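## Task

Scene 1: Take the foam block off the desk and set it on the top surface of the low shelf below the red sign. It must rest there on its own once the robot lets go. Falling over or being left tilted counts as a failure.

## Robot and tools

ROBOT. A LinearBot: a base that can drive forward, sideways and turn in place, a column about 1.75 m high, and a carriage that slides along it over 1.0 m (lift_m). The carriage holds two identical six-joint arms, each ending in a two-finger gripper. Each arm base sits at x 0.27 m, y +0.33 m (left) or -0.33 m (right), at a height near 0.57 m plus lift_m; carriage parts reach about 0.15 m lower. A hand can extend 0.78 m from its shoulder but only get about 0.38 m below its arm base. The hand is roughly 0.16 m long, 0.1 m wide, 0.14 m with fingers open. Parked arm: joints 1 to 6 = 0, 0.05, 0.05, 1.45, 0, 0; both parked make the robot about 0.95 m wide and 0.7 m long. Wheels are strong (7 N m). Loose objects may occasionally get a brief external shove.

CAMERAS. carriage_camera is fixed on the carriage, facing forward and tilted about 20 degrees down. left_wrist_camera and right_wrist_camera ride on the wrists, looking out beyond the fingertips. Images are 672x504. The calibration (pinhole plus radial, OpenCV style) gives K and T_world_to_cam, which maps base-frame points into each camera; expect small errors, larger for wrist cameras on a long reach.

FRAMES. Base frame: origin on the floor below the base centre, x forward, y left, z up. left_hand and right_hand report, in this frame, the point halfway between each gripper's pads; quat_wxyz gives its rotation, with the hand's z along the fingers and y the opening direction. (1, 0, 0, 0) means pointing straight up with joints 1, 5, 6 at 0. These readings drift from truth at long reach, and a level hand drops 10 to 17 cm under 1 kg. Odometry frame is the base frame at scene start; base_odometry integrates wheel rotation, so slip looks like motion; heading in radians, left positive, -3.142 to 3.142.

execute_actions. Argument actions: a list with zero or one action. An empty list just reports state and pictures. An action may hold "base", "joints", or both; their motions begin together. base takes one key only, each a relative offset from where the base last reported itself: translate_m (metres, forward +, -2 to 2), strafe_m (metres, left +, -2 to 2), rotate_rad (radians, counter-clockwise +, -6.3 to 6.3). joints is one dictionary for the lift and both arms, each value an absolute target: lift_m 0 to 1 m; for left_ and right_ alike: joint1_rad -2.617 to 3.054 (arm swing about vertical, 0 ahead, + to the left); joint2_rad 0 to 3.141 (shoulder: 0 upper arm level pointing back, 1.57 vertical, 3.14 level pointing forward); joint3_rad 0 to 3.141 (elbow, 0 folded, 3.14 straight); joint4_rad -1.57 to 1.57 (wrist pitch, + lifts fingertips); joint5_rad -1.57 to 1.57 (wrist yaw, + swings fingertips to the right, the reverse of joint1); joint6_rad -2.094 to 2.094 (roll about the finger axis, + clockwise as seen from the forearm); gripper_m 0 to 0.093 m (pad gap). Done tolerances: lift 0.004, joints 1 0.02, 2 and 3 0.055, 4 0.04, 5 and 6 0.02, gripper 0.004. Joints 1-3 move at up to 1.8 rad/s, 4-6 at 2.7 rad/s; an action ends within 15 s. Anything left out keeps pushing toward its previous target. An unknown key or out-of-range number rejects the call with no motion. cameras: list of camera names or "all"; omitted or null gives all, [] gives none.

wait: seconds 0 to 10; commands nothing, returns state and pictures. zoom_image: camera plus region [x0, y0, x1, y1] in pixels of that camera's latest full image, at most 504 by 504. read_manual: licence text only, no motion. finished_scene: scene (1 or 2); ends that scene for good and reports success. Answering without any tool call ends all remaining scenes.

RESULTS. base_status and joint_status describe the last accepted action: done (for the base, the wheels turned the commanded amount, slip or not; a 1-2 mm move may silently fall short), off_target (stopped short, may still push; normal for a gripper holding something), contact_stop or time_out (target dropped, holds current spot). "joint command not followed" with a cause line means a self-collision check blocked that arm's joints (its gripper still moves); those joints read not_followed and may be retried on later actions until given passable targets. To untangle, move only the blocked arm clear, then the other in a separate action. on_its_own lists uncommanded items; its "held at" is a target, not a position. motor_effort: percent of maximum, + toward higher values, peak in brackets; readings carry fixed bias and noise. Lift effort sinking while lowering means a hand or its load is resting on something; drive_wheels higher at rest than after free driving means the base is pressing on something. Joint torques are raw drive outputs with offsets and friction. ARM HIT flags a hard self-collision. If one call reports a stop, the remaining motion calls of that reply are skipped.

HEAT. Stretched arms and held loads heat motors, even while idle. MOTOR HOT warns from 75 °C; at 90 °C the arm halts for 10 s (OVER-TEMPERATURE FAULT, joints read limit_stop_at_motor_heat; resend targets); at 100 °C the arm goes limp and drops.

AVOID. Tipping: worst with a high carriage, arms extended, loads carried, pulling, or an abrupt stop; about 1.5 kg per hand with both arms forward can topple it; only pictures reveal leaning, and it cannot recover. Arms have no contact stop and snap to targets when freed. Never let the arms collide or press together hard. Base contact stops trigger late or not at all, and arm contact is not watched during turns. After being blocked, back off about 0.2 m (or reverse the turn), again if still pressed. The base can slip under a table lip and the column strike it; do not reverse into such edges. Grip force is about 45-60 N per pad. Avoid dropping, slamming or shoving objects.

Each tool is called after ">>>" as a command line: name --argument value for each argument, lists and objects as JSON in quotes; but a table of rows of numbers goes row by row, as --pt "numbers of a row", without its own name.

## Session

I'll start by looking at the current state and camera images.

>>> execute_actions --actions '[]'

Scene clock: 0.00 s.
Joint torques (N m, as the arm reports them, + toward a larger angle): no reading
base_odometry: x=+0.000 y=+0.000 heading=+0.000 (m, m, rad; odometry frame)
base_status: not commanded
joint_positions: lift_m=+0.301 left_joint1_rad=+0.012 left_joint2_rad=+0.057 left_joint3_rad=+0.029 left_joint4_rad=+1.442 left_joint5_rad=+0.046 left_joint6_rad=+0.037 left_gripper_m=+0.094 right_joint1_rad=+0.014 right_joint2_rad=+0.061 right_joint3_rad=+0.047 right_joint4_rad=+1.415 right_joint5_rad=+0.018 right_joint6_rad=-0.004 right_gripper_m=+0.094
joint_status: not commanded
motor_effort: lift_m=+30 drive_wheels=+4 (%)
left_hand: x=+0.3198 y=+0.3387 z=+1.2744 quat_wxyz=(+0.996, +0.024, +0.078, +0.023) (m; base frame)
right_hand: x=+0.3223 y=-0.3486 z=+1.2785 quat_wxyz=(+0.996, +0.008, +0.085, +0.004) (m; base frame)
pictures: carriage_camera, left_wrist_camera, right_wrist_camera
Images, in order (width x height): carriage_camera 672x504, left_wrist_camera 672x504, right_wrist_camera 672x504.

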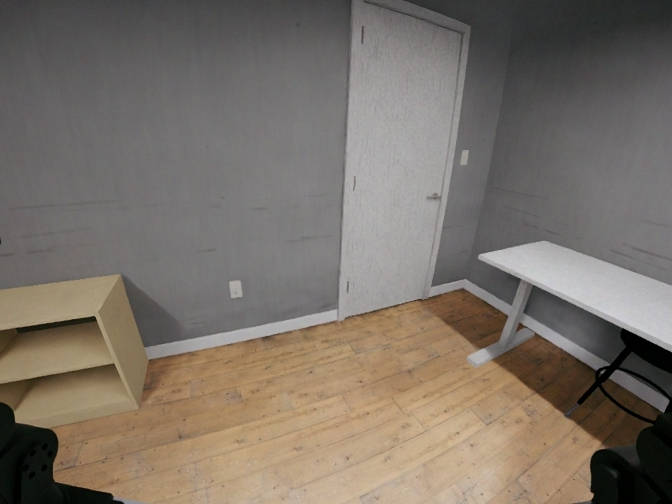

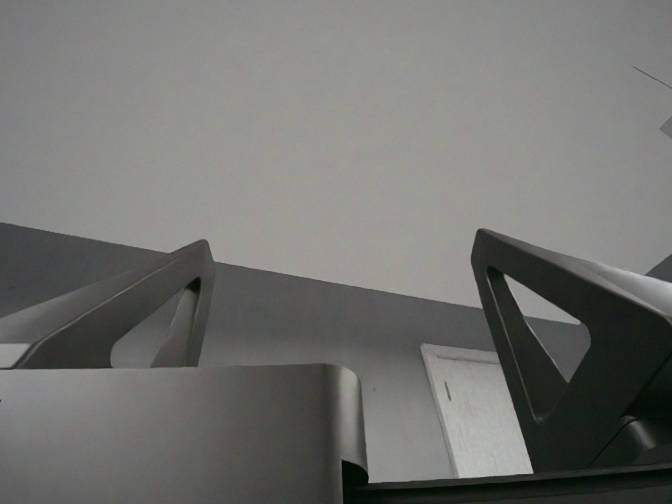

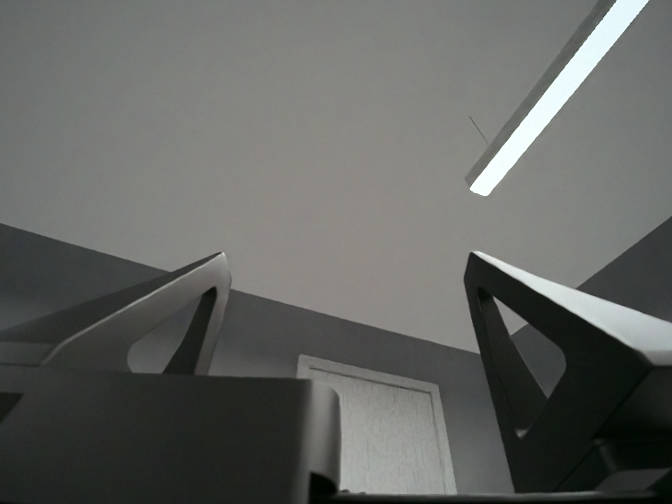

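>>> execute_actions --actions '[{"base": {"rotate_rad": -1.173}, "joints": {"left_joint3_rad": 0.4, "left_joint4_rad": 0.0, "left_joint5_rad": -1.5, "left_joint6_rad": 1.57, "right_joint3_rad": 0.4, "right_joint4_rad": 0.0, "right_joint5_rad": 1.3, "right_joint6_rad": -1.57}}]'

Scene clock: 4.30 s.
Joint torques (N m, as the arm reports them, + toward a larger angle): left_arm=[-0.43  3.47  6.33  1.46  0.01  0.01] | right_arm=[-0.19  3.73  7.92  1.51 -0.07  0.09]
base_odometry: x=+0.000 y=+0.000 heading=-1.172 (m, m, rad; odometry frame)
base_status: done
joint_positions: lift_m=+0.301 left_joint1_rad=+0.012 left_joint2_rad=+0.057 left_joint3_rad=+0.392 left_joint4_rad=+0.001 left_joint5_rad=-1.494 left_joint6_rad=+1.561 left_gripper_m=+0.094 right_joint1_rad=+0.014 right_joint2_rad=+0.061 right_joint3_rad=+0.392 right_joint4_rad=-0.001 right_joint5_rad=+1.295 right_joint6_rad=-1.565 right_gripper_m=+0.094
joint_status: all done
motor_effort: lift_m=+30(31) drive_wheels=+13(26) (%)
left_hand: x=+0.3268 y=+0.5180 z=+1.1444 quat_wxyz=(+0.144, -0.099, +0.691, +0.701) (m; base frame)
right_hand: x=+0.3637 y=-0.5103 z=+1.1552 quat_wxyz=(+0.218, +0.017, +0.675, -0.705) (m; base frame)
pictures: carriage_camera, left_wrist_camera, right_wrist_camera
camera_calibration (this result's frames):
left_wrist_camera: T_world_to_cam=[[0.291413, -0.0198893, -0.956391, 1.0134], [-0.810052, -0.536918, -0.235657, 0.815384], [-0.508817, 0.8434, -0.172576, 0.0508249], [0, 0, 0, 1]] pos_world=[0.391047, 0.415085, 1.17013]
right_wrist_camera: T_world_to_cam=[[-0.338742, -0.0392251, 0.940061, -0.975361], [-0.904188, 0.289868, -0.313721, 0.853346], [-0.260188, -0.956262, -0.133657, -0.111213], [0, 0, 0, 1]] pos_world=[0.412252, -0.391965, 1.16975]
Images, in order (width x height): carriage_camera 672x504, left_wrist_camera 672x504, right_wrist_camera 672x504.

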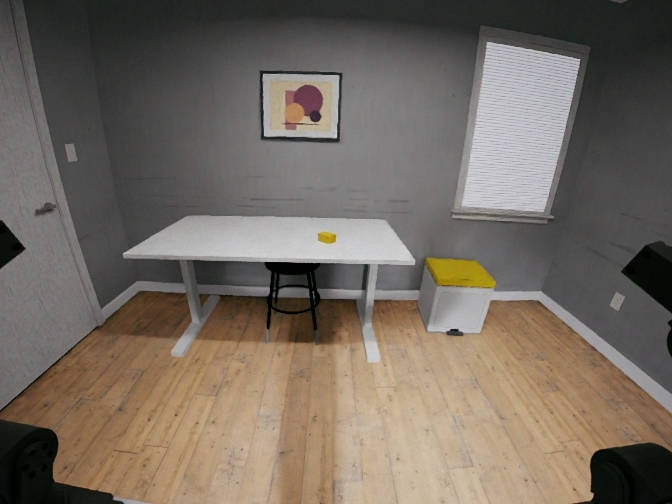

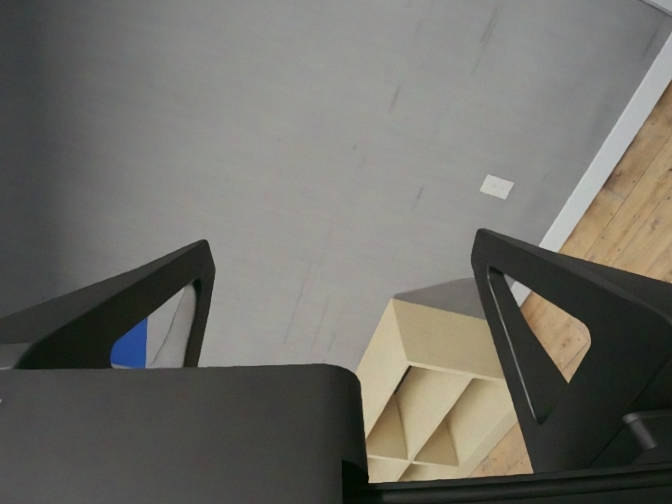

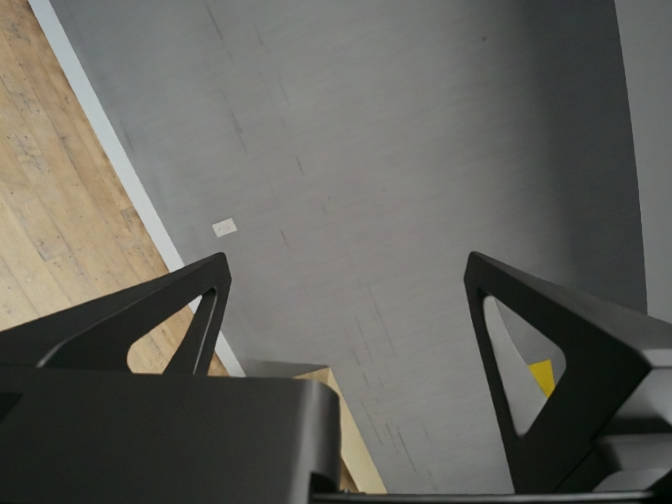

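>>> zoom_image --camera "carriage_camera" --region '[280, 200, 430, 280]'

>>> zoom_image --camera "carriage_camera" --region '[110, 200, 430, 380]'

Region (280, 200, 430, 280) of carriage_camera's 672x504 image, scaled by 3.360, with more detail than that image has; it fills the top 269 rows of this view, and the rest is white.

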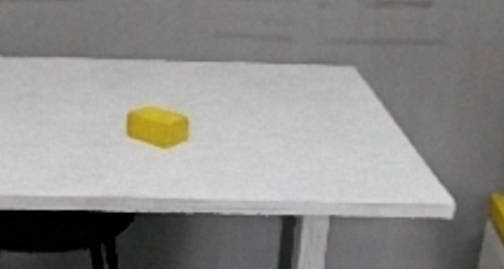

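Region (110, 200, 430, 380) of carriage_camera's 672x504 image, scaled by 1.575, with more detail than that image has; it fills the top 284 rows of this view, and the rest is white.

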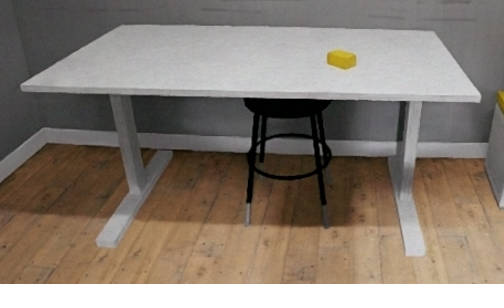

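>>> execute_actions --actions '[{"base": {"translate_m": 1.1}, "joints": {"lift_m": 0.46, "left_joint3_rad": 2.15, "left_joint4_rad": 1.45, "left_joint5_rad": 0.0, "left_joint6_rad": 0.0, "right_joint1_rad": 0.77, "right_joint2_rad": 2.55, "right_joint3_rad": 1.84, "right_joint4_rad": -0.49, "right_joint5_rad": 0.0, "right_joint6_rad": 0.0, "right_gripper_m": 0.093}}]'

Scene clock: 11.00 s.
Joint torques (N m, as the arm reports them, + toward a larger angle): left_arm=[-0.55 15.7  -4.93 -2.09 -0.04 -0.08] | right_arm=[ -0.06 -16.33   7.56   1.18   0.01   0.12]
base_odometry: x=+0.425 y=-1.015 heading=-1.174 (m, m, rad; odometry frame)
base_status: done
joint_positions: lift_m=+0.460 left_joint1_rad=+0.012 left_joint2_rad=+0.052 left_joint3_rad=+2.137 left_joint4_rad=+1.455 left_joint5_rad=-0.004 left_joint6_rad=+0.010 left_gripper_m=+0.094 right_joint1_rad=+0.768 right_joint2_rad=+2.558 right_joint3_rad=+1.839 right_joint4_rad=-0.495 right_joint5_rad=+0.005 right_joint6_rad=-0.006 right_gripper_m=+0.093
joint_status: all done
motor_effort: lift_m=+32(41) drive_wheels=-12(38) (%)
left_hand: x=-0.3646 y=+0.3393 z=+1.2243 quat_wxyz=(+0.553, +0.000, -0.833, +0.004) (m; base frame)
right_hand: x=+0.6746 y=+0.0352 z=+0.9207 quat_wxyz=(+0.165, -0.371, +0.912, +0.063) (m; base frame)
pictures: carriage_camera, left_wrist_camera, right_wrist_camera
camera_calibration (this result's frames):
carriage_camera: T_world_to_cam=[[-0.00320626, -0.99979, 0.0202473, -0.0290159], [-0.349319, -0.0178521, -0.936834, 1.39621], [0.936998, -0.0100765, -0.349188, 0.32728], [0, 0, 0, 1]] pos_world=[0.180968, -0.000786628, 1.42289]
left_wrist_camera: T_world_to_cam=[[0.00927112, -0.99802, 0.0622074, 0.269693], [0.232467, 0.0626568, 0.970584, -1.12196], [-0.97256, 0.00546275, 0.232587, -0.517263], [0, 0, 0, 1]] pos_world=[-0.24475, 0.342283, 1.19249]
right_wrist_camera: T_world_to_cam=[[0.691944, -0.721463, -0.0265363, -0.409506], [-0.698995, -0.678685, 0.225373, 0.3021], [-0.180608, -0.137397, -0.973911, 1.15106], [0, 0, 0, 1]] pos_world=[0.702412, 0.0677387, 1.04208]
Images, in order (width x height): carriage_camera 672x504, left_wrist_camera 672x504, right_wrist_camera 672x504.

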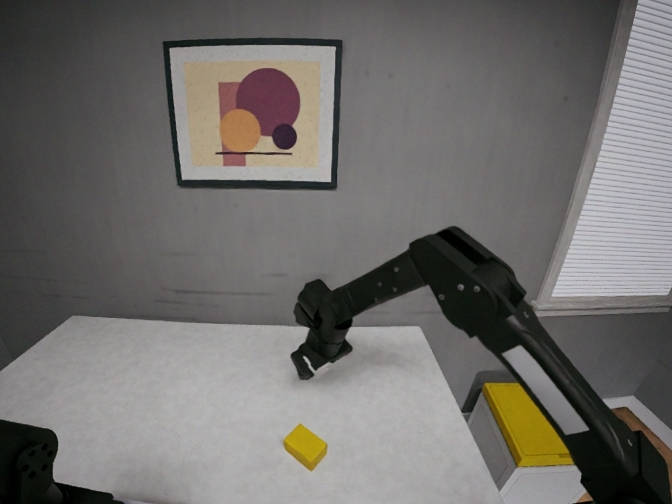

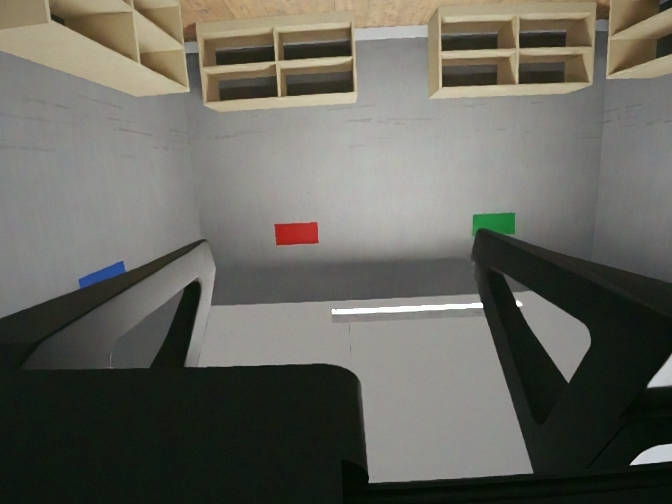

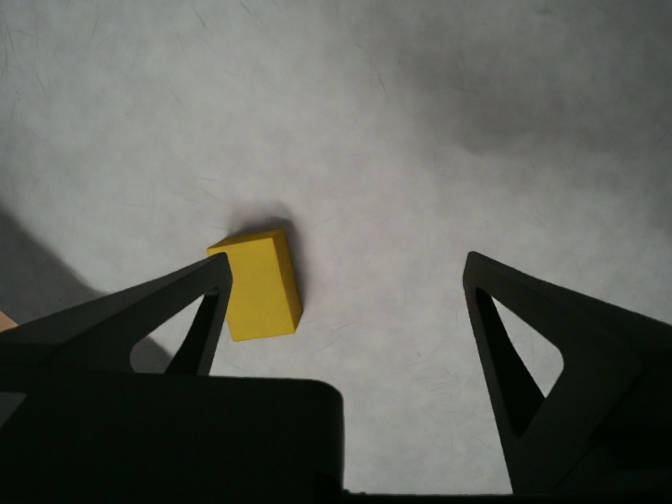

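>>> zoom_image --camera "carriage_camera" --region '[260, 400, 360, 500]'

>>> zoom_image --camera "right_wrist_camera" --region '[180, 200, 348, 368]'

>>> zoom_image --camera "left_wrist_camera" --region '[160, 0, 460, 260]'

Region (260, 400, 360, 500) of carriage_camera's 672x504 image, scaled by 5.040, with more detail than that image has.

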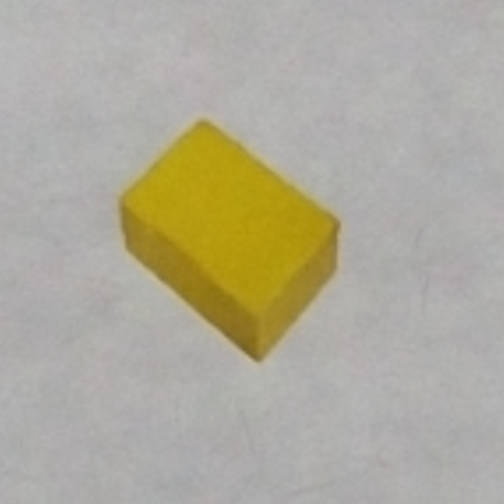

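Region (180, 200, 348, 368) of right_wrist_camera's 672x504 image, scaled by 3.000, with more detail than that image has.

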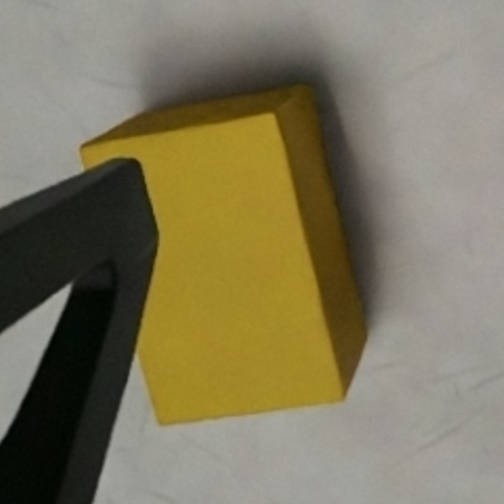

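Region (160, 0, 460, 260) of left_wrist_camera's 672x504 image, scaled by 1.680, with more detail than that image has; it fills the top 437 rows of this view, and the rest is white.

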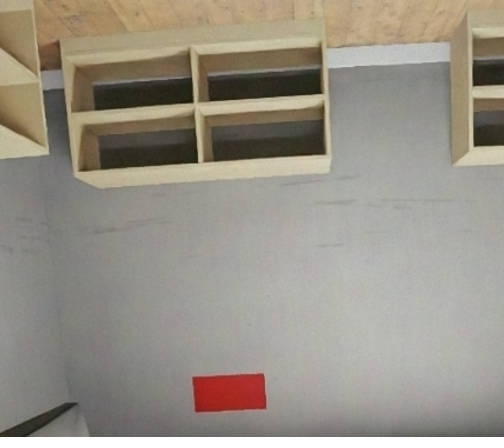

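>>> execute_actions --actions '[{"joints": {"left_joint3_rad": 1.3, "right_joint1_rad": 0.94, "right_joint2_rad": 2.718, "right_joint3_rad": 1.66, "right_joint4_rad": -0.232, "right_joint5_rad": 0.0, "right_joint6_rad": 0.0}}]' --cameras '["carriage_camera", "right_wrist_camera"]'

Scene clock: 13.77 s.
Joint torques (N m, as the arm reports them, + toward a larger angle): left_arm=[-0.38 11.22 -2.62 -2.36 -0.05 -0.07] | right_arm=[ -0.05 -15.82   6.83   1.     0.1    0.11]
base_odometry: x=+0.425 y=-1.015 heading=-1.174 (m, m, rad; odometry frame)
base_status: not commanded
joint_positions: lift_m=+0.460 left_joint1_rad=+0.012 left_joint2_rad=+0.057 left_joint3_rad=+1.315 left_joint4_rad=+1.447 left_joint5_rad=-0.004 left_joint6_rad=+0.010 left_gripper_m=+0.094 right_joint1_rad=+0.938 right_joint2_rad=+2.728 right_joint3_rad=+1.647 right_joint4_rad=-0.240 right_joint5_rad=-0.003 right_joint6_rad=-0.005 right_gripper_m=+0.093
joint_status: all done
motor_effort: lift_m=+32(32) drive_wheels=-10(13) (%)
left_hand: x=-0.1697 y=+0.3416 z=+1.4927 quat_wxyz=(+0.843, -0.001, -0.537, +0.008) (m; base frame)
right_hand: x=+0.5681 y=+0.0502 z=+0.8019 quat_wxyz=(+0.111, -0.451, +0.884, +0.058) (m; base frame)
pictures: carriage_camera, right_wrist_camera
camera_calibration (this result's frames):
carriage_camera: T_world_to_cam=[[-0.00320626, -0.99979, 0.0202473, -0.0290159], [-0.349319, -0.0178521, -0.936834, 1.39621], [0.936998, -0.0100765, -0.349188, 0.32728], [0, 0, 0, 1]] pos_world=[0.180968, -0.000786628, 1.42289]
right_wrist_camera: T_world_to_cam=[[0.803281, -0.594609, -0.034341, -0.391543], [-0.553135, -0.76615, 0.327195, 0.104436], [-0.220863, -0.243835, -0.944333, 1.02269], [0, 0, 0, 1]] pos_world=[0.598162, 0.096567, 0.918145]
Images, in order (width x height): carriage_camera 672x504, right_wrist_camera 672x504.

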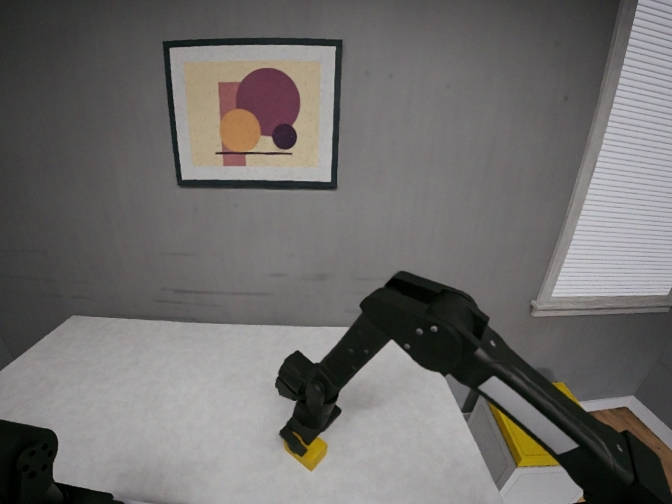

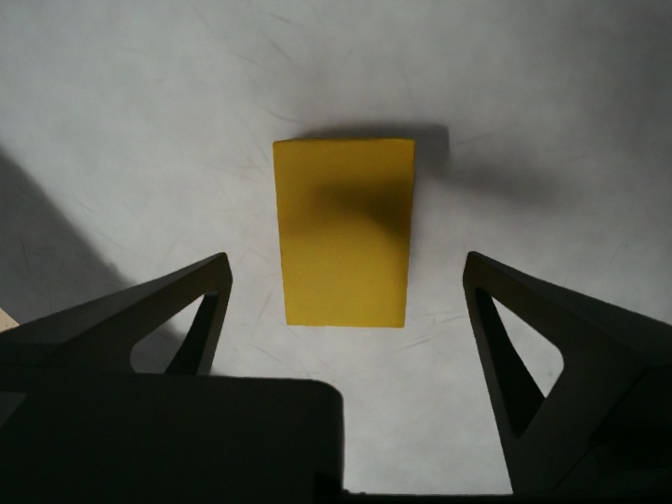

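>>> zoom_image --camera "right_wrist_camera" --region '[210, 110, 490, 390]'

Region (210, 110, 490, 390) of right_wrist_camera's 672x504 image, scaled by 1.800, with more detail than that image has.

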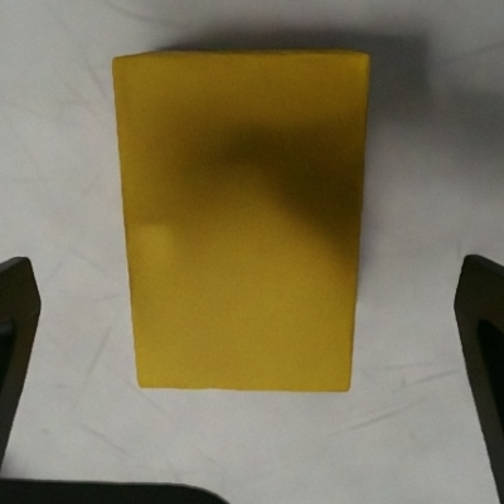

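>>> execute_actions --actions '[{"joints": {"lift_m": 0.412, "left_joint3_rad": 0.95, "right_joint4_rad": -0.195}}]' --cameras '["carriage_camera", "right_wrist_camera"]'

Scene clock: 15.67 s.
Joint torques (N m, as the arm reports them, + toward a larger angle): left_arm=[-0.38  9.06 -0.39 -2.06 -0.05 -0.08] | right_arm=[ -0.02 -15.81   6.81   1.07   0.06   0.11]
base_odometry: x=+0.425 y=-1.015 heading=-1.174 (m, m, rad; odometry frame)
base_status: not commanded
joint_positions: lift_m=+0.412 left_joint1_rad=+0.012 left_joint2_rad=+0.054 left_joint3_rad=+0.964 left_joint4_rad=+1.452 left_joint5_rad=-0.004 left_joint6_rad=+0.010 left_gripper_m=+0.094 right_joint1_rad=+0.938 right_joint2_rad=+2.727 right_joint3_rad=+1.647 right_joint4_rad=-0.199 right_joint5_rad=-0.002 right_joint6_rad=-0.005 right_gripper_m=+0.093
joint_status: all done
motor_effort: lift_m=+26(26) drive_wheels=-10(12) (%)
left_hand: x=-0.0368 y=+0.3432 z=+1.4921 quat_wxyz=(+0.923, -0.002, -0.385, +0.009) (m; base frame)
right_hand: x=+0.5742 y=+0.0581 z=+0.7576 quat_wxyz=(+0.130, -0.450, +0.881, +0.066) (m; base frame)
pictures: carriage_camera, right_wrist_camera
camera_calibration (this result's frames):
carriage_camera: T_world_to_cam=[[-0.00320626, -0.99979, 0.0202473, -0.0280532], [-0.349319, -0.0178521, -0.936834, 1.35167], [0.936998, -0.0100765, -0.349188, 0.310679], [0, 0, 0, 1]] pos_world=[0.180968, -0.000786628, 1.37534]
right_wrist_camera: T_world_to_cam=[[0.803915, -0.593825, -0.0330549, -0.394661], [-0.561435, -0.776056, 0.287276, 0.164], [-0.196244, -0.212387, -0.957277, 0.977981], [0, 0, 0, 1]] pos_world=[0.601273, 0.100625, 0.87604]
Images, in order (width x height): carriage_camera 672x504, right_wrist_camera 672x504.

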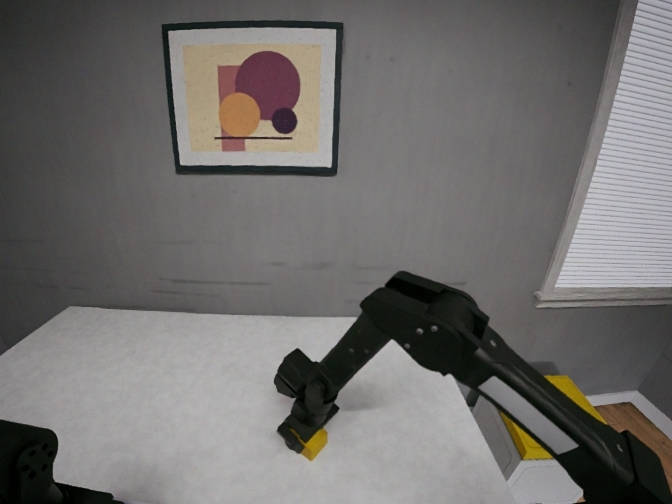

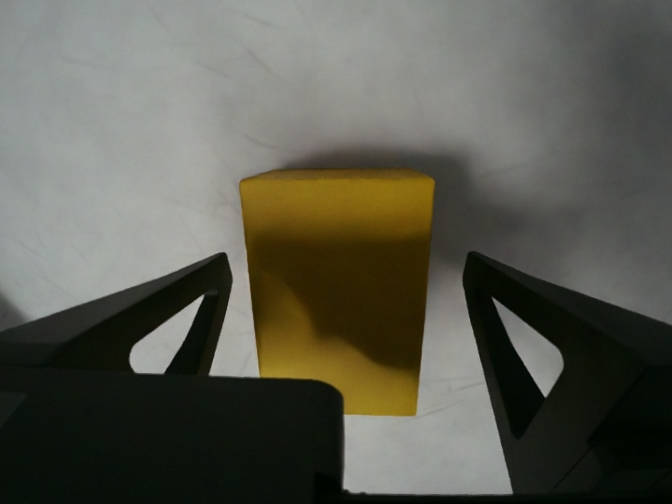

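>>> execute_actions --actions '[{"joints": {"right_gripper_m": 0.04, "left_joint3_rad": 0.75}}]' --cameras '["right_wrist_camera"]'

Scene clock: 16.77 s.
Joint torques (N m, as the arm reports them, + toward a larger angle): left_arm=[-0.36  7.92  0.95 -1.68 -0.05 -0.08] | right_arm=[ -0.09 -15.85   6.95   1.04   0.05   0.1 ]
base_odometry: x=+0.425 y=-1.015 heading=-1.174 (m, m, rad; odometry frame)
base_status: not commanded
joint_positions: lift_m=+0.412 left_joint1_rad=+0.012 left_joint2_rad=+0.054 left_joint3_rad=+0.762 left_joint4_rad=+1.450 left_joint5_rad=-0.004 left_joint6_rad=+0.010 left_gripper_m=+0.094 right_joint1_rad=+0.938 right_joint2_rad=+2.727 right_joint3_rad=+1.647 right_joint4_rad=-0.198 right_joint5_rad=-0.002 right_joint6_rad=-0.005 right_gripper_m=+0.057
joint_status: right_gripper_m off_target (ended at +0.057, target +0.040); the others done
motor_effort: lift_m=+26(26) drive_wheels=+13(8) (%)
left_hand: x=+0.0457 y=+0.3441 z=+1.4986 quat_wxyz=(+0.957, -0.002, -0.289, +0.010) (m; base frame)
right_hand: x=+0.5743 y=+0.0583 z=+0.7577 quat_wxyz=(+0.130, -0.450, +0.881, +0.067) (m; base frame)
pictures: right_wrist_camera
camera_calibration (this result's frames):
right_wrist_camera: T_world_to_cam=[[0.803765, -0.594001, -0.0335329, -0.394135], [-0.561653, -0.77617, 0.286543, 0.164844], [-0.196234, -0.21148, -0.95748, 0.978178], [0, 0, 0, 1]] pos_world=[0.601329, 0.100695, 0.876134]
Images, in order (width x height): right_wrist_camera 672x504.

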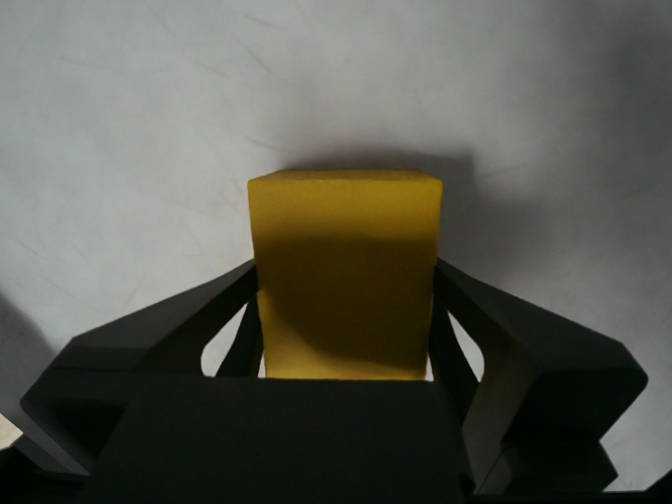

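>>> execute_actions --actions '[{"base": {"translate_m": -1.15}, "joints": {"lift_m": 0.46, "left_joint3_rad": 2.45, "left_joint4_rad": 1.45, "right_joint2_rad": 1.7, "right_joint3_rad": 1.05, "right_joint4_rad": -0.63}}]'

Scene clock: 22.27 s.
Joint torques (N m, as the arm reports them, + toward a larger angle): left_arm=[-0.33 15.85 -5.26 -1.57 -0.05 -0.09] | right_arm=[ 0.12 -8.71  6.37  1.01  0.05  0.11]
base_odometry: x=-0.019 y=+0.046 heading=-1.175 (m, m, rad; odometry frame)
base_status: done
joint_positions: lift_m=+0.460 left_joint1_rad=+0.012 left_joint2_rad=+0.059 left_joint3_rad=+2.437 left_joint4_rad=+1.453 left_joint5_rad=-0.004 left_joint6_rad=+0.010 left_gripper_m=+0.094 right_joint1_rad=+0.937 right_joint2_rad=+1.705 right_joint3_rad=+1.066 right_joint4_rad=-0.630 right_joint5_rad=+0.001 right_joint6_rad=-0.005 right_gripper_m=+0.057
joint_status: all done
motor_effort: lift_m=+33(41) drive_wheels=-12(36) (%)
left_hand: x=-0.3733 y=+0.3391 z=+1.1075 quat_wxyz=(+0.427, +0.000, -0.904, +0.003) (m; base frame)
right_hand: x=+0.4925 y=-0.0553 z=+1.0510 quat_wxyz=(+0.135, -0.448, +0.881, +0.067) (m; base frame)
pictures: carriage_camera, left_wrist_camera, right_wrist_camera
camera_calibration (this result's frames):
carriage_camera: T_world_to_cam=[[-0.00320626, -0.99979, 0.0202473, -0.0290139], [-0.349319, -0.0178521, -0.936834, 1.39612], [0.936998, -0.0100765, -0.349188, 0.327247], [0, 0, 0, 1]] pos_world=[0.180968, -0.000786628, 1.42279]
left_wrist_camera: T_world_to_cam=[[-0.00786975, -0.998203, 0.0594024, 0.273575], [-0.055514, 0.0597488, 0.996669, -1.14198], [-0.998427, 0.00454587, -0.0558845, -0.188457], [0, 0, 0, 1]] pos_world=[-0.249403, 0.342173, 1.11139]
right_wrist_camera: T_world_to_cam=[[0.802355, -0.59606, -0.0306586, -0.388526], [-0.566082, -0.776271, 0.277408, -0.0415381], [-0.189151, -0.205224, -0.960263, 1.21875], [0, 0, 0, 1]] pos_world=[0.518749, -0.0137127, 1.16993]
Images, in order (width x height): carriage_camera 672x504, left_wrist_camera 672x504, right_wrist_camera 672x504.

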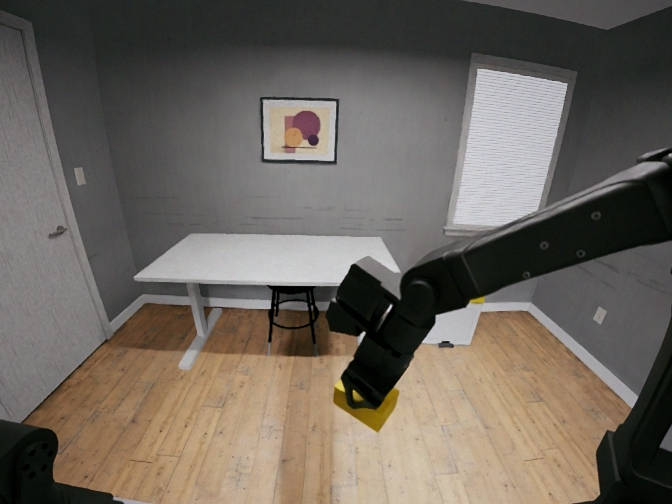

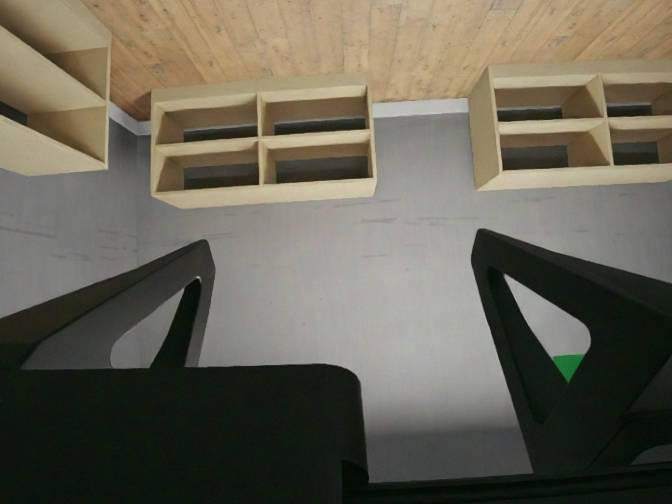

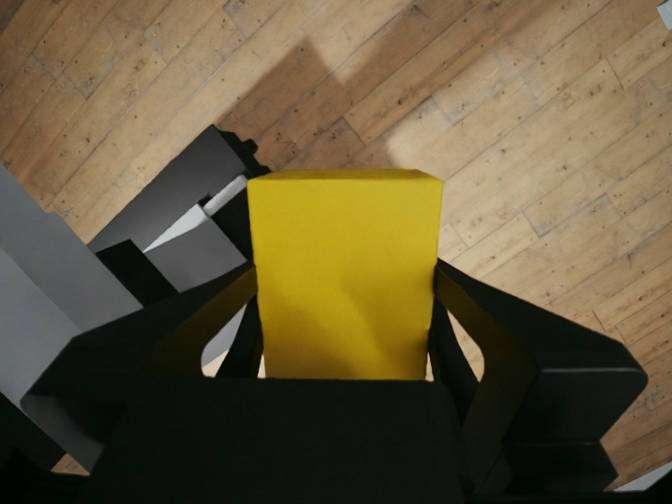

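>>> zoom_image --camera "left_wrist_camera" --region '[90, 40, 410, 230]'

Region (90, 40, 410, 230) of left_wrist_camera's 672x504 image, scaled by 1.575, with more detail than that image has; it fills the top 299 rows of this view, and the rest is white.

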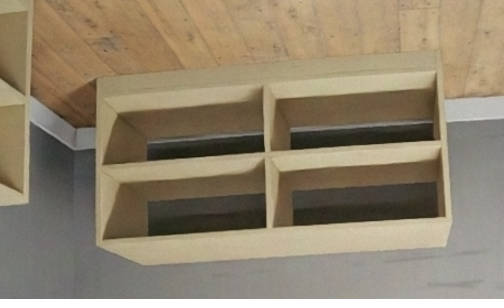

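>>> execute_actions --actions '[{"base": {"rotate_rad": 2.99}, "joints": {"lift_m": 0.36, "left_joint2_rad": 0.05, "left_joint3_rad": 0.05, "left_joint4_rad": 1.45, "right_joint1_rad": -0.15}}]' --cameras '["carriage_camera", "right_wrist_camera"]'

Scene clock: 27.17 s.
Joint torques (N m, as the arm reports them, + toward a larger angle): left_arm=[-0.29  4.2   4.51 -0.17 -0.09 -0.08] | right_arm=[ 0.17 -8.46  7.29  1.03  0.04  0.11]
base_odometry: x=-0.018 y=+0.046 heading=+1.815 (m, m, rad; odometry frame)
base_status: done
joint_positions: lift_m=+0.360 left_joint1_rad=+0.011 left_joint2_rad=+0.045 left_joint3_rad=+0.059 left_joint4_rad=+1.443 left_joint5_rad=-0.002 left_joint6_rad=+0.010 left_gripper_m=+0.094 right_joint1_rad=-0.154 right_joint2_rad=+1.702 right_joint3_rad=+1.056 right_joint4_rad=-0.624 right_joint5_rad=+0.004 right_joint6_rad=-0.005 right_gripper_m=+0.057
joint_status: all done
motor_effort: lift_m=+27(30) drive_wheels=+14(31) (%)
left_hand: x=+0.3068 y=+0.3467 z=+1.3422 quat_wxyz=(+0.998, -0.001, +0.057, +0.010) (m; base frame)
right_hand: x=+0.6333 y=-0.4020 z=+0.9501 quat_wxyz=(+0.150, +0.074, +0.986, -0.014) (m; base frame)
pictures: carriage_camera, right_wrist_camera
camera_calibration (this result's frames):
carriage_camera: T_world_to_cam=[[-0.00320626, -0.99979, 0.0202473, -0.0269994], [-0.349319, -0.0178521, -0.936834, 1.30291], [0.936998, -0.0100765, -0.349188, 0.292504], [0, 0, 0, 1]] pos_world=[0.180968, -0.000786628, 1.32329]
right_wrist_camera: T_world_to_cam=[[-0.159229, -0.986841, -0.0281062, -0.261733], [-0.949488, 0.14528, 0.278149, 0.409613], [-0.270406, 0.0709759, -0.960127, 1.23968], [0, 0, 0, 1]] pos_world=[0.682464, -0.405785, 1.06896]
Images, in order (width x height): carriage_camera 672x504, right_wrist_camera 672x504.

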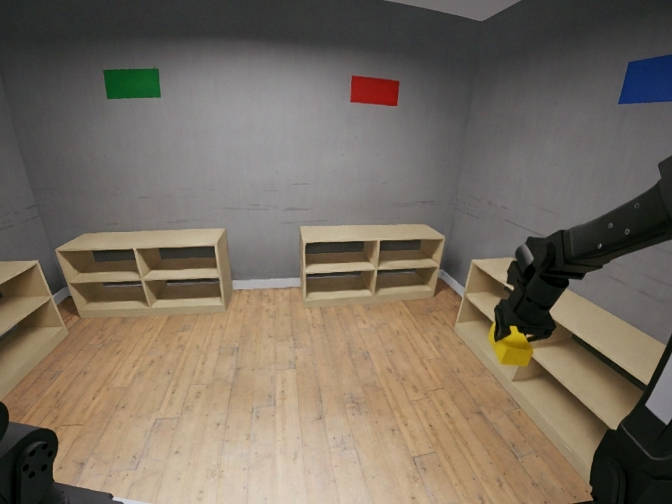

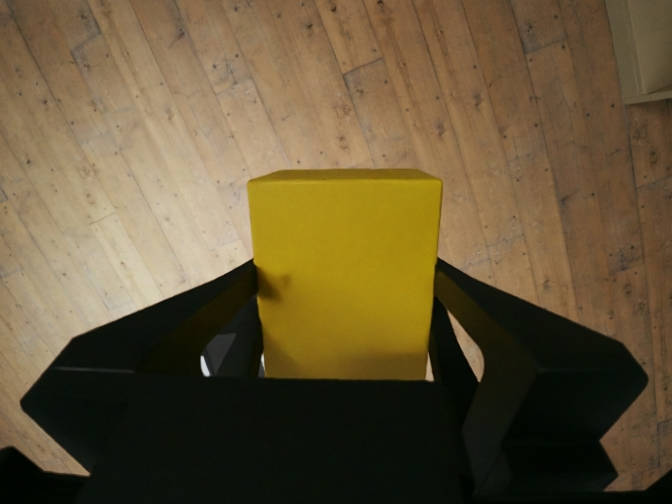

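>>> zoom_image --camera "carriage_camera" --region '[290, 210, 490, 340]'

Region (290, 210, 490, 340) of carriage_camera's 672x504 image, scaled by 2.520, with more detail than that image has; it fills the top 328 rows of this view, and the rest is white.

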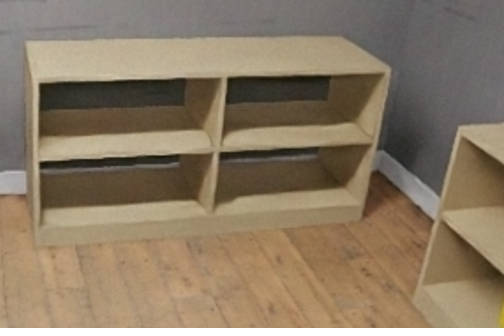

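>>> execute_actions --actions '[{"base": {"translate_m": 1.66}, "joints": {"lift_m": 0.30, "right_joint1_rad": 0.16, "right_joint2_rad": 2.463, "right_joint3_rad": 1.312, "right_joint4_rad": -0.112}}]' --cameras '["carriage_camera", "right_wrist_camera"]'

Scene clock: 34.63 s.
Joint torques (N m, as the arm reports them, + toward a larger angle): left_arm=[-0.31  4.21  4.6  -0.29 -0.08 -0.08] | right_arm=[ -0.69 -14.21   5.65   1.09   0.09   0.11]
base_odometry: x=-0.422 y=+1.656 heading=+1.816 (m, m, rad; odometry frame)
base_status: done
joint_positions: lift_m=+0.300 left_joint1_rad=+0.011 left_joint2_rad=+0.045 left_joint3_rad=+0.059 left_joint4_rad=+1.449 left_joint5_rad=-0.001 left_joint6_rad=+0.010 left_gripper_m=+0.094 right_joint1_rad=+0.166 right_joint2_rad=+2.474 right_joint3_rad=+1.311 right_joint4_rad=-0.119 right_joint5_rad=-0.001 right_joint6_rad=-0.005 right_gripper_m=+0.057
joint_status: all done
motor_effort: lift_m=+26(22) drive_wheels=-12(37) (%)
left_hand: x=+0.3053 y=+0.3466 z=+1.2825 quat_wxyz=(+0.998, -0.001, +0.054, +0.010) (m; base frame)
right_hand: x=+0.7215 y=-0.2714 z=+0.6891 quat_wxyz=(+0.143, -0.085, +0.986, +0.012) (m; base frame)
pictures: carriage_camera, right_wrist_camera
camera_calibration (this result's frames):
carriage_camera: T_world_to_cam=[[-0.00320626, -0.99979, 0.0202473, -0.0257863], [-0.349319, -0.0178521, -0.936834, 1.24678], [0.936998, -0.0100765, -0.349188, 0.271582], [0, 0, 0, 1]] pos_world=[0.180968, -0.000786628, 1.26338]
right_wrist_camera: T_world_to_cam=[[0.161088, -0.986395, -0.0327827, -0.35399], [-0.942651, -0.163613, 0.29093, 0.449423], [-0.292336, -0.0159627, -0.956183, 0.993265], [0, 0, 0, 1]] pos_world=[0.77104, -0.259787, 0.807387]
Images, in order (width x height): carriage_camera 672x504, right_wrist_camera 672x504.

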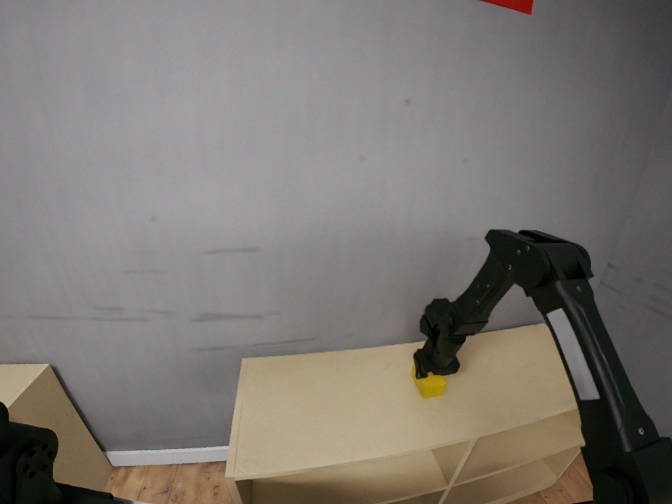

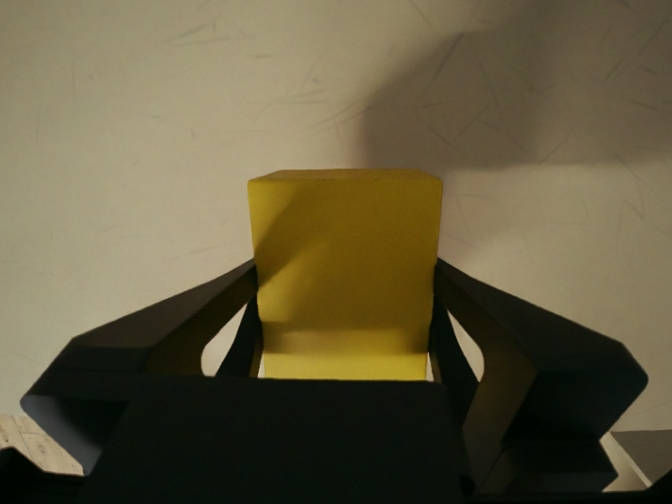

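>>> zoom_image --camera "carriage_camera" --region '[200, 330, 370, 504]'

>>> zoom_image --camera "carriage_camera" --region '[380, 320, 520, 460]'

Region (200, 330, 370, 504) of carriage_camera's 672x504 image, scaled by 2.897, with more detail than that image has; it fills the left 492 columns of this view, and the rest is white.

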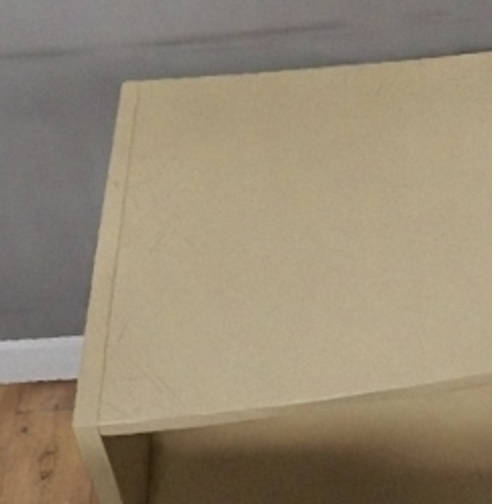

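Region (380, 320, 520, 460) of carriage_camera's 672x504 image, scaled by 3.600, with more detail than that image has.

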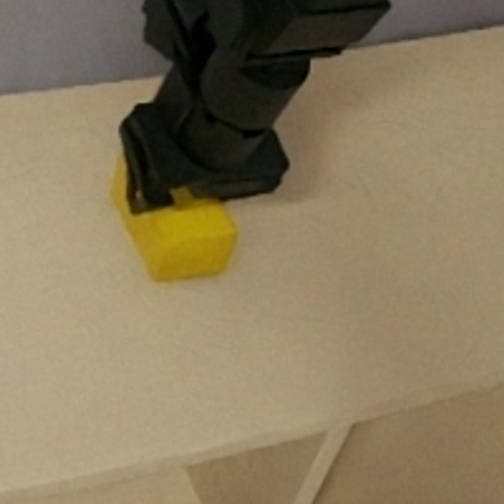

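>>> execute_actions --actions '[{"joints": {"lift_m": 0.253}}]' --cameras '["carriage_camera", "right_wrist_camera"]'

Scene clock: 36.20 s.
Joint torques (N m, as the arm reports them, + toward a larger angle): left_arm=[-0.33  4.26  4.55 -0.24 -0.08 -0.08] | right_arm=[ -0.7  -13.13   5.75   1.     0.12   0.1 ]
base_odometry: x=-0.422 y=+1.656 heading=+1.816 (m, m, rad; odometry frame)
base_status: not commanded
joint_positions: lift_m=+0.253 left_joint1_rad=+0.011 left_joint2_rad=+0.045 left_joint3_rad=+0.059 left_joint4_rad=+1.450 left_joint5_rad=-0.001 left_joint6_rad=+0.010 left_gripper_m=+0.094 right_joint1_rad=+0.166 right_joint2_rad=+2.462 right_joint3_rad=+1.311 right_joint4_rad=-0.113 right_joint5_rad=-0.002 right_joint6_rad=-0.004 right_gripper_m=+0.057
joint_status: all done
motor_effort: lift_m=+26(27) drive_wheels=-11(18) (%)
left_hand: x=+0.3049 y=+0.3466 z=+1.2356 quat_wxyz=(+0.999, -0.001, +0.053, +0.010) (m; base frame)
right_hand: x=+0.7263 y=-0.2707 z=+0.6479 quat_wxyz=(+0.152, -0.084, +0.985, +0.013) (m; base frame)
pictures: carriage_camera, right_wrist_camera
camera_calibration (this result's frames):
carriage_camera: T_world_to_cam=[[-0.00320626, -0.99979, 0.0202473, -0.0248351], [-0.349319, -0.0178521, -0.936834, 1.20277], [0.936998, -0.0100765, -0.349188, 0.255178], [0, 0, 0, 1]] pos_world=[0.180968, -0.000786628, 1.2164]
right_wrist_camera: T_world_to_cam=[[0.160822, -0.986404, -0.0338178, -0.3545], [-0.947949, -0.163911, 0.272993, 0.481429], [-0.274825, -0.0118456, -0.961421, 0.94703], [0, 0, 0, 1]] pos_world=[0.773649, -0.259551, 0.76708]
Images, in order (width x height): carriage_camera 672x504, right_wrist_camera 672x504.

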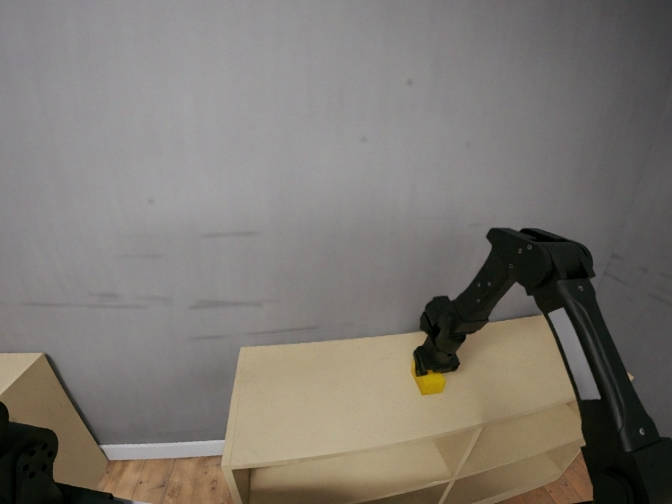

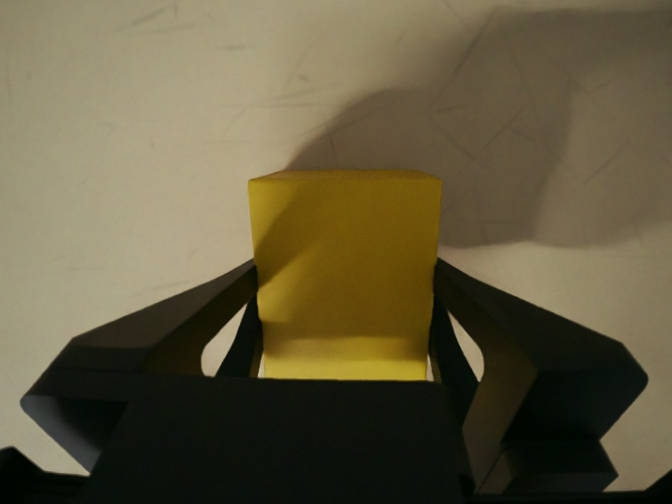

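>>> zoom_image --camera "right_wrist_camera" --region '[220, 100, 480, 280]'

>>> zoom_image --camera "carriage_camera" --region '[390, 330, 490, 430]'

Region (220, 100, 480, 280) of right_wrist_camera's 672x504 image, scaled by 1.938, with more detail than that image has; it fills the top 349 rows of this view, and the rest is white.

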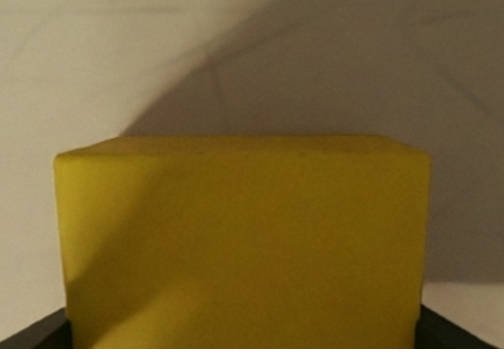

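Region (390, 330, 490, 430) of carriage_camera's 672x504 image, scaled by 5.040, with more detail than that image has.

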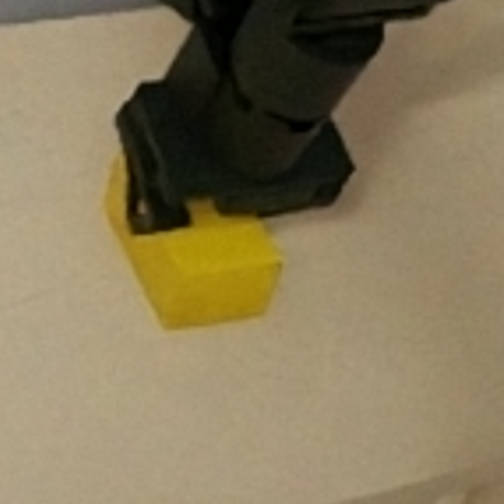

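>>> execute_actions --actions '[{"joints": {"right_gripper_m": 0.093}}]' --cameras '["right_wrist_camera"]'

Scene clock: 36.93 s.
Joint torques (N m, as the arm reports them, + toward a larger angle): left_arm=[-0.33  4.3   4.63 -0.29 -0.09 -0.08] | right_arm=[ -0.85 -13.06   5.87   1.04   0.09   0.1 ]
base_odometry: x=-0.422 y=+1.656 heading=+1.816 (m, m, rad; odometry frame)
base_status: not commanded
joint_positions: lift_m=+0.253 left_joint1_rad=+0.011 left_joint2_rad=+0.045 left_joint3_rad=+0.059 left_joint4_rad=+1.450 left_joint5_rad=-0.001 left_joint6_rad=+0.010 left_gripper_m=+0.094 right_joint1_rad=+0.166 right_joint2_rad=+2.462 right_joint3_rad=+1.311 right_joint4_rad=-0.113 right_joint5_rad=-0.002 right_joint6_rad=-0.004 right_gripper_m=+0.093
joint_status: all done
motor_effort: lift_m=+25(26) drive_wheels=-9(10) (%)
left_hand: x=+0.3049 y=+0.3466 z=+1.2356 quat_wxyz=(+0.999, -0.001, +0.053, +0.010) (m; base frame)
right_hand: x=+0.7263 y=-0.2707 z=+0.6479 quat_wxyz=(+0.152, -0.084, +0.985, +0.013) (m; base frame)
pictures: right_wrist_camera
camera_calibration (this result's frames):
right_wrist_camera: T_world_to_cam=[[0.160822, -0.986404, -0.0338178, -0.3545], [-0.947949, -0.163911, 0.272993, 0.481429], [-0.274825, -0.0118456, -0.961421, 0.94703], [0, 0, 0, 1]] pos_world=[0.773649, -0.259551, 0.76708]
Images, in order (width x height): right_wrist_camera 672x504.

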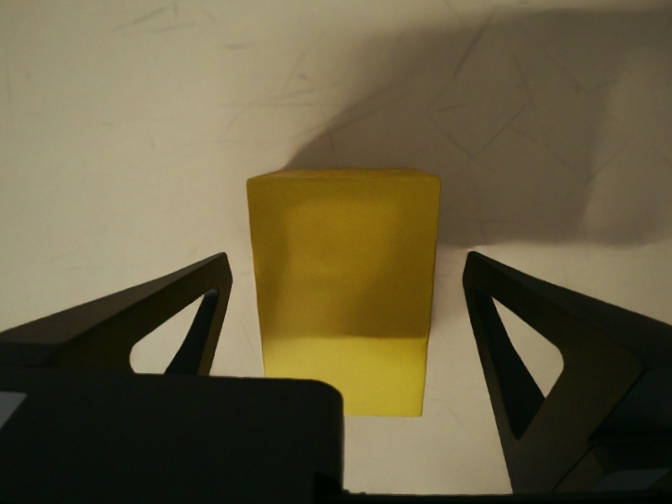

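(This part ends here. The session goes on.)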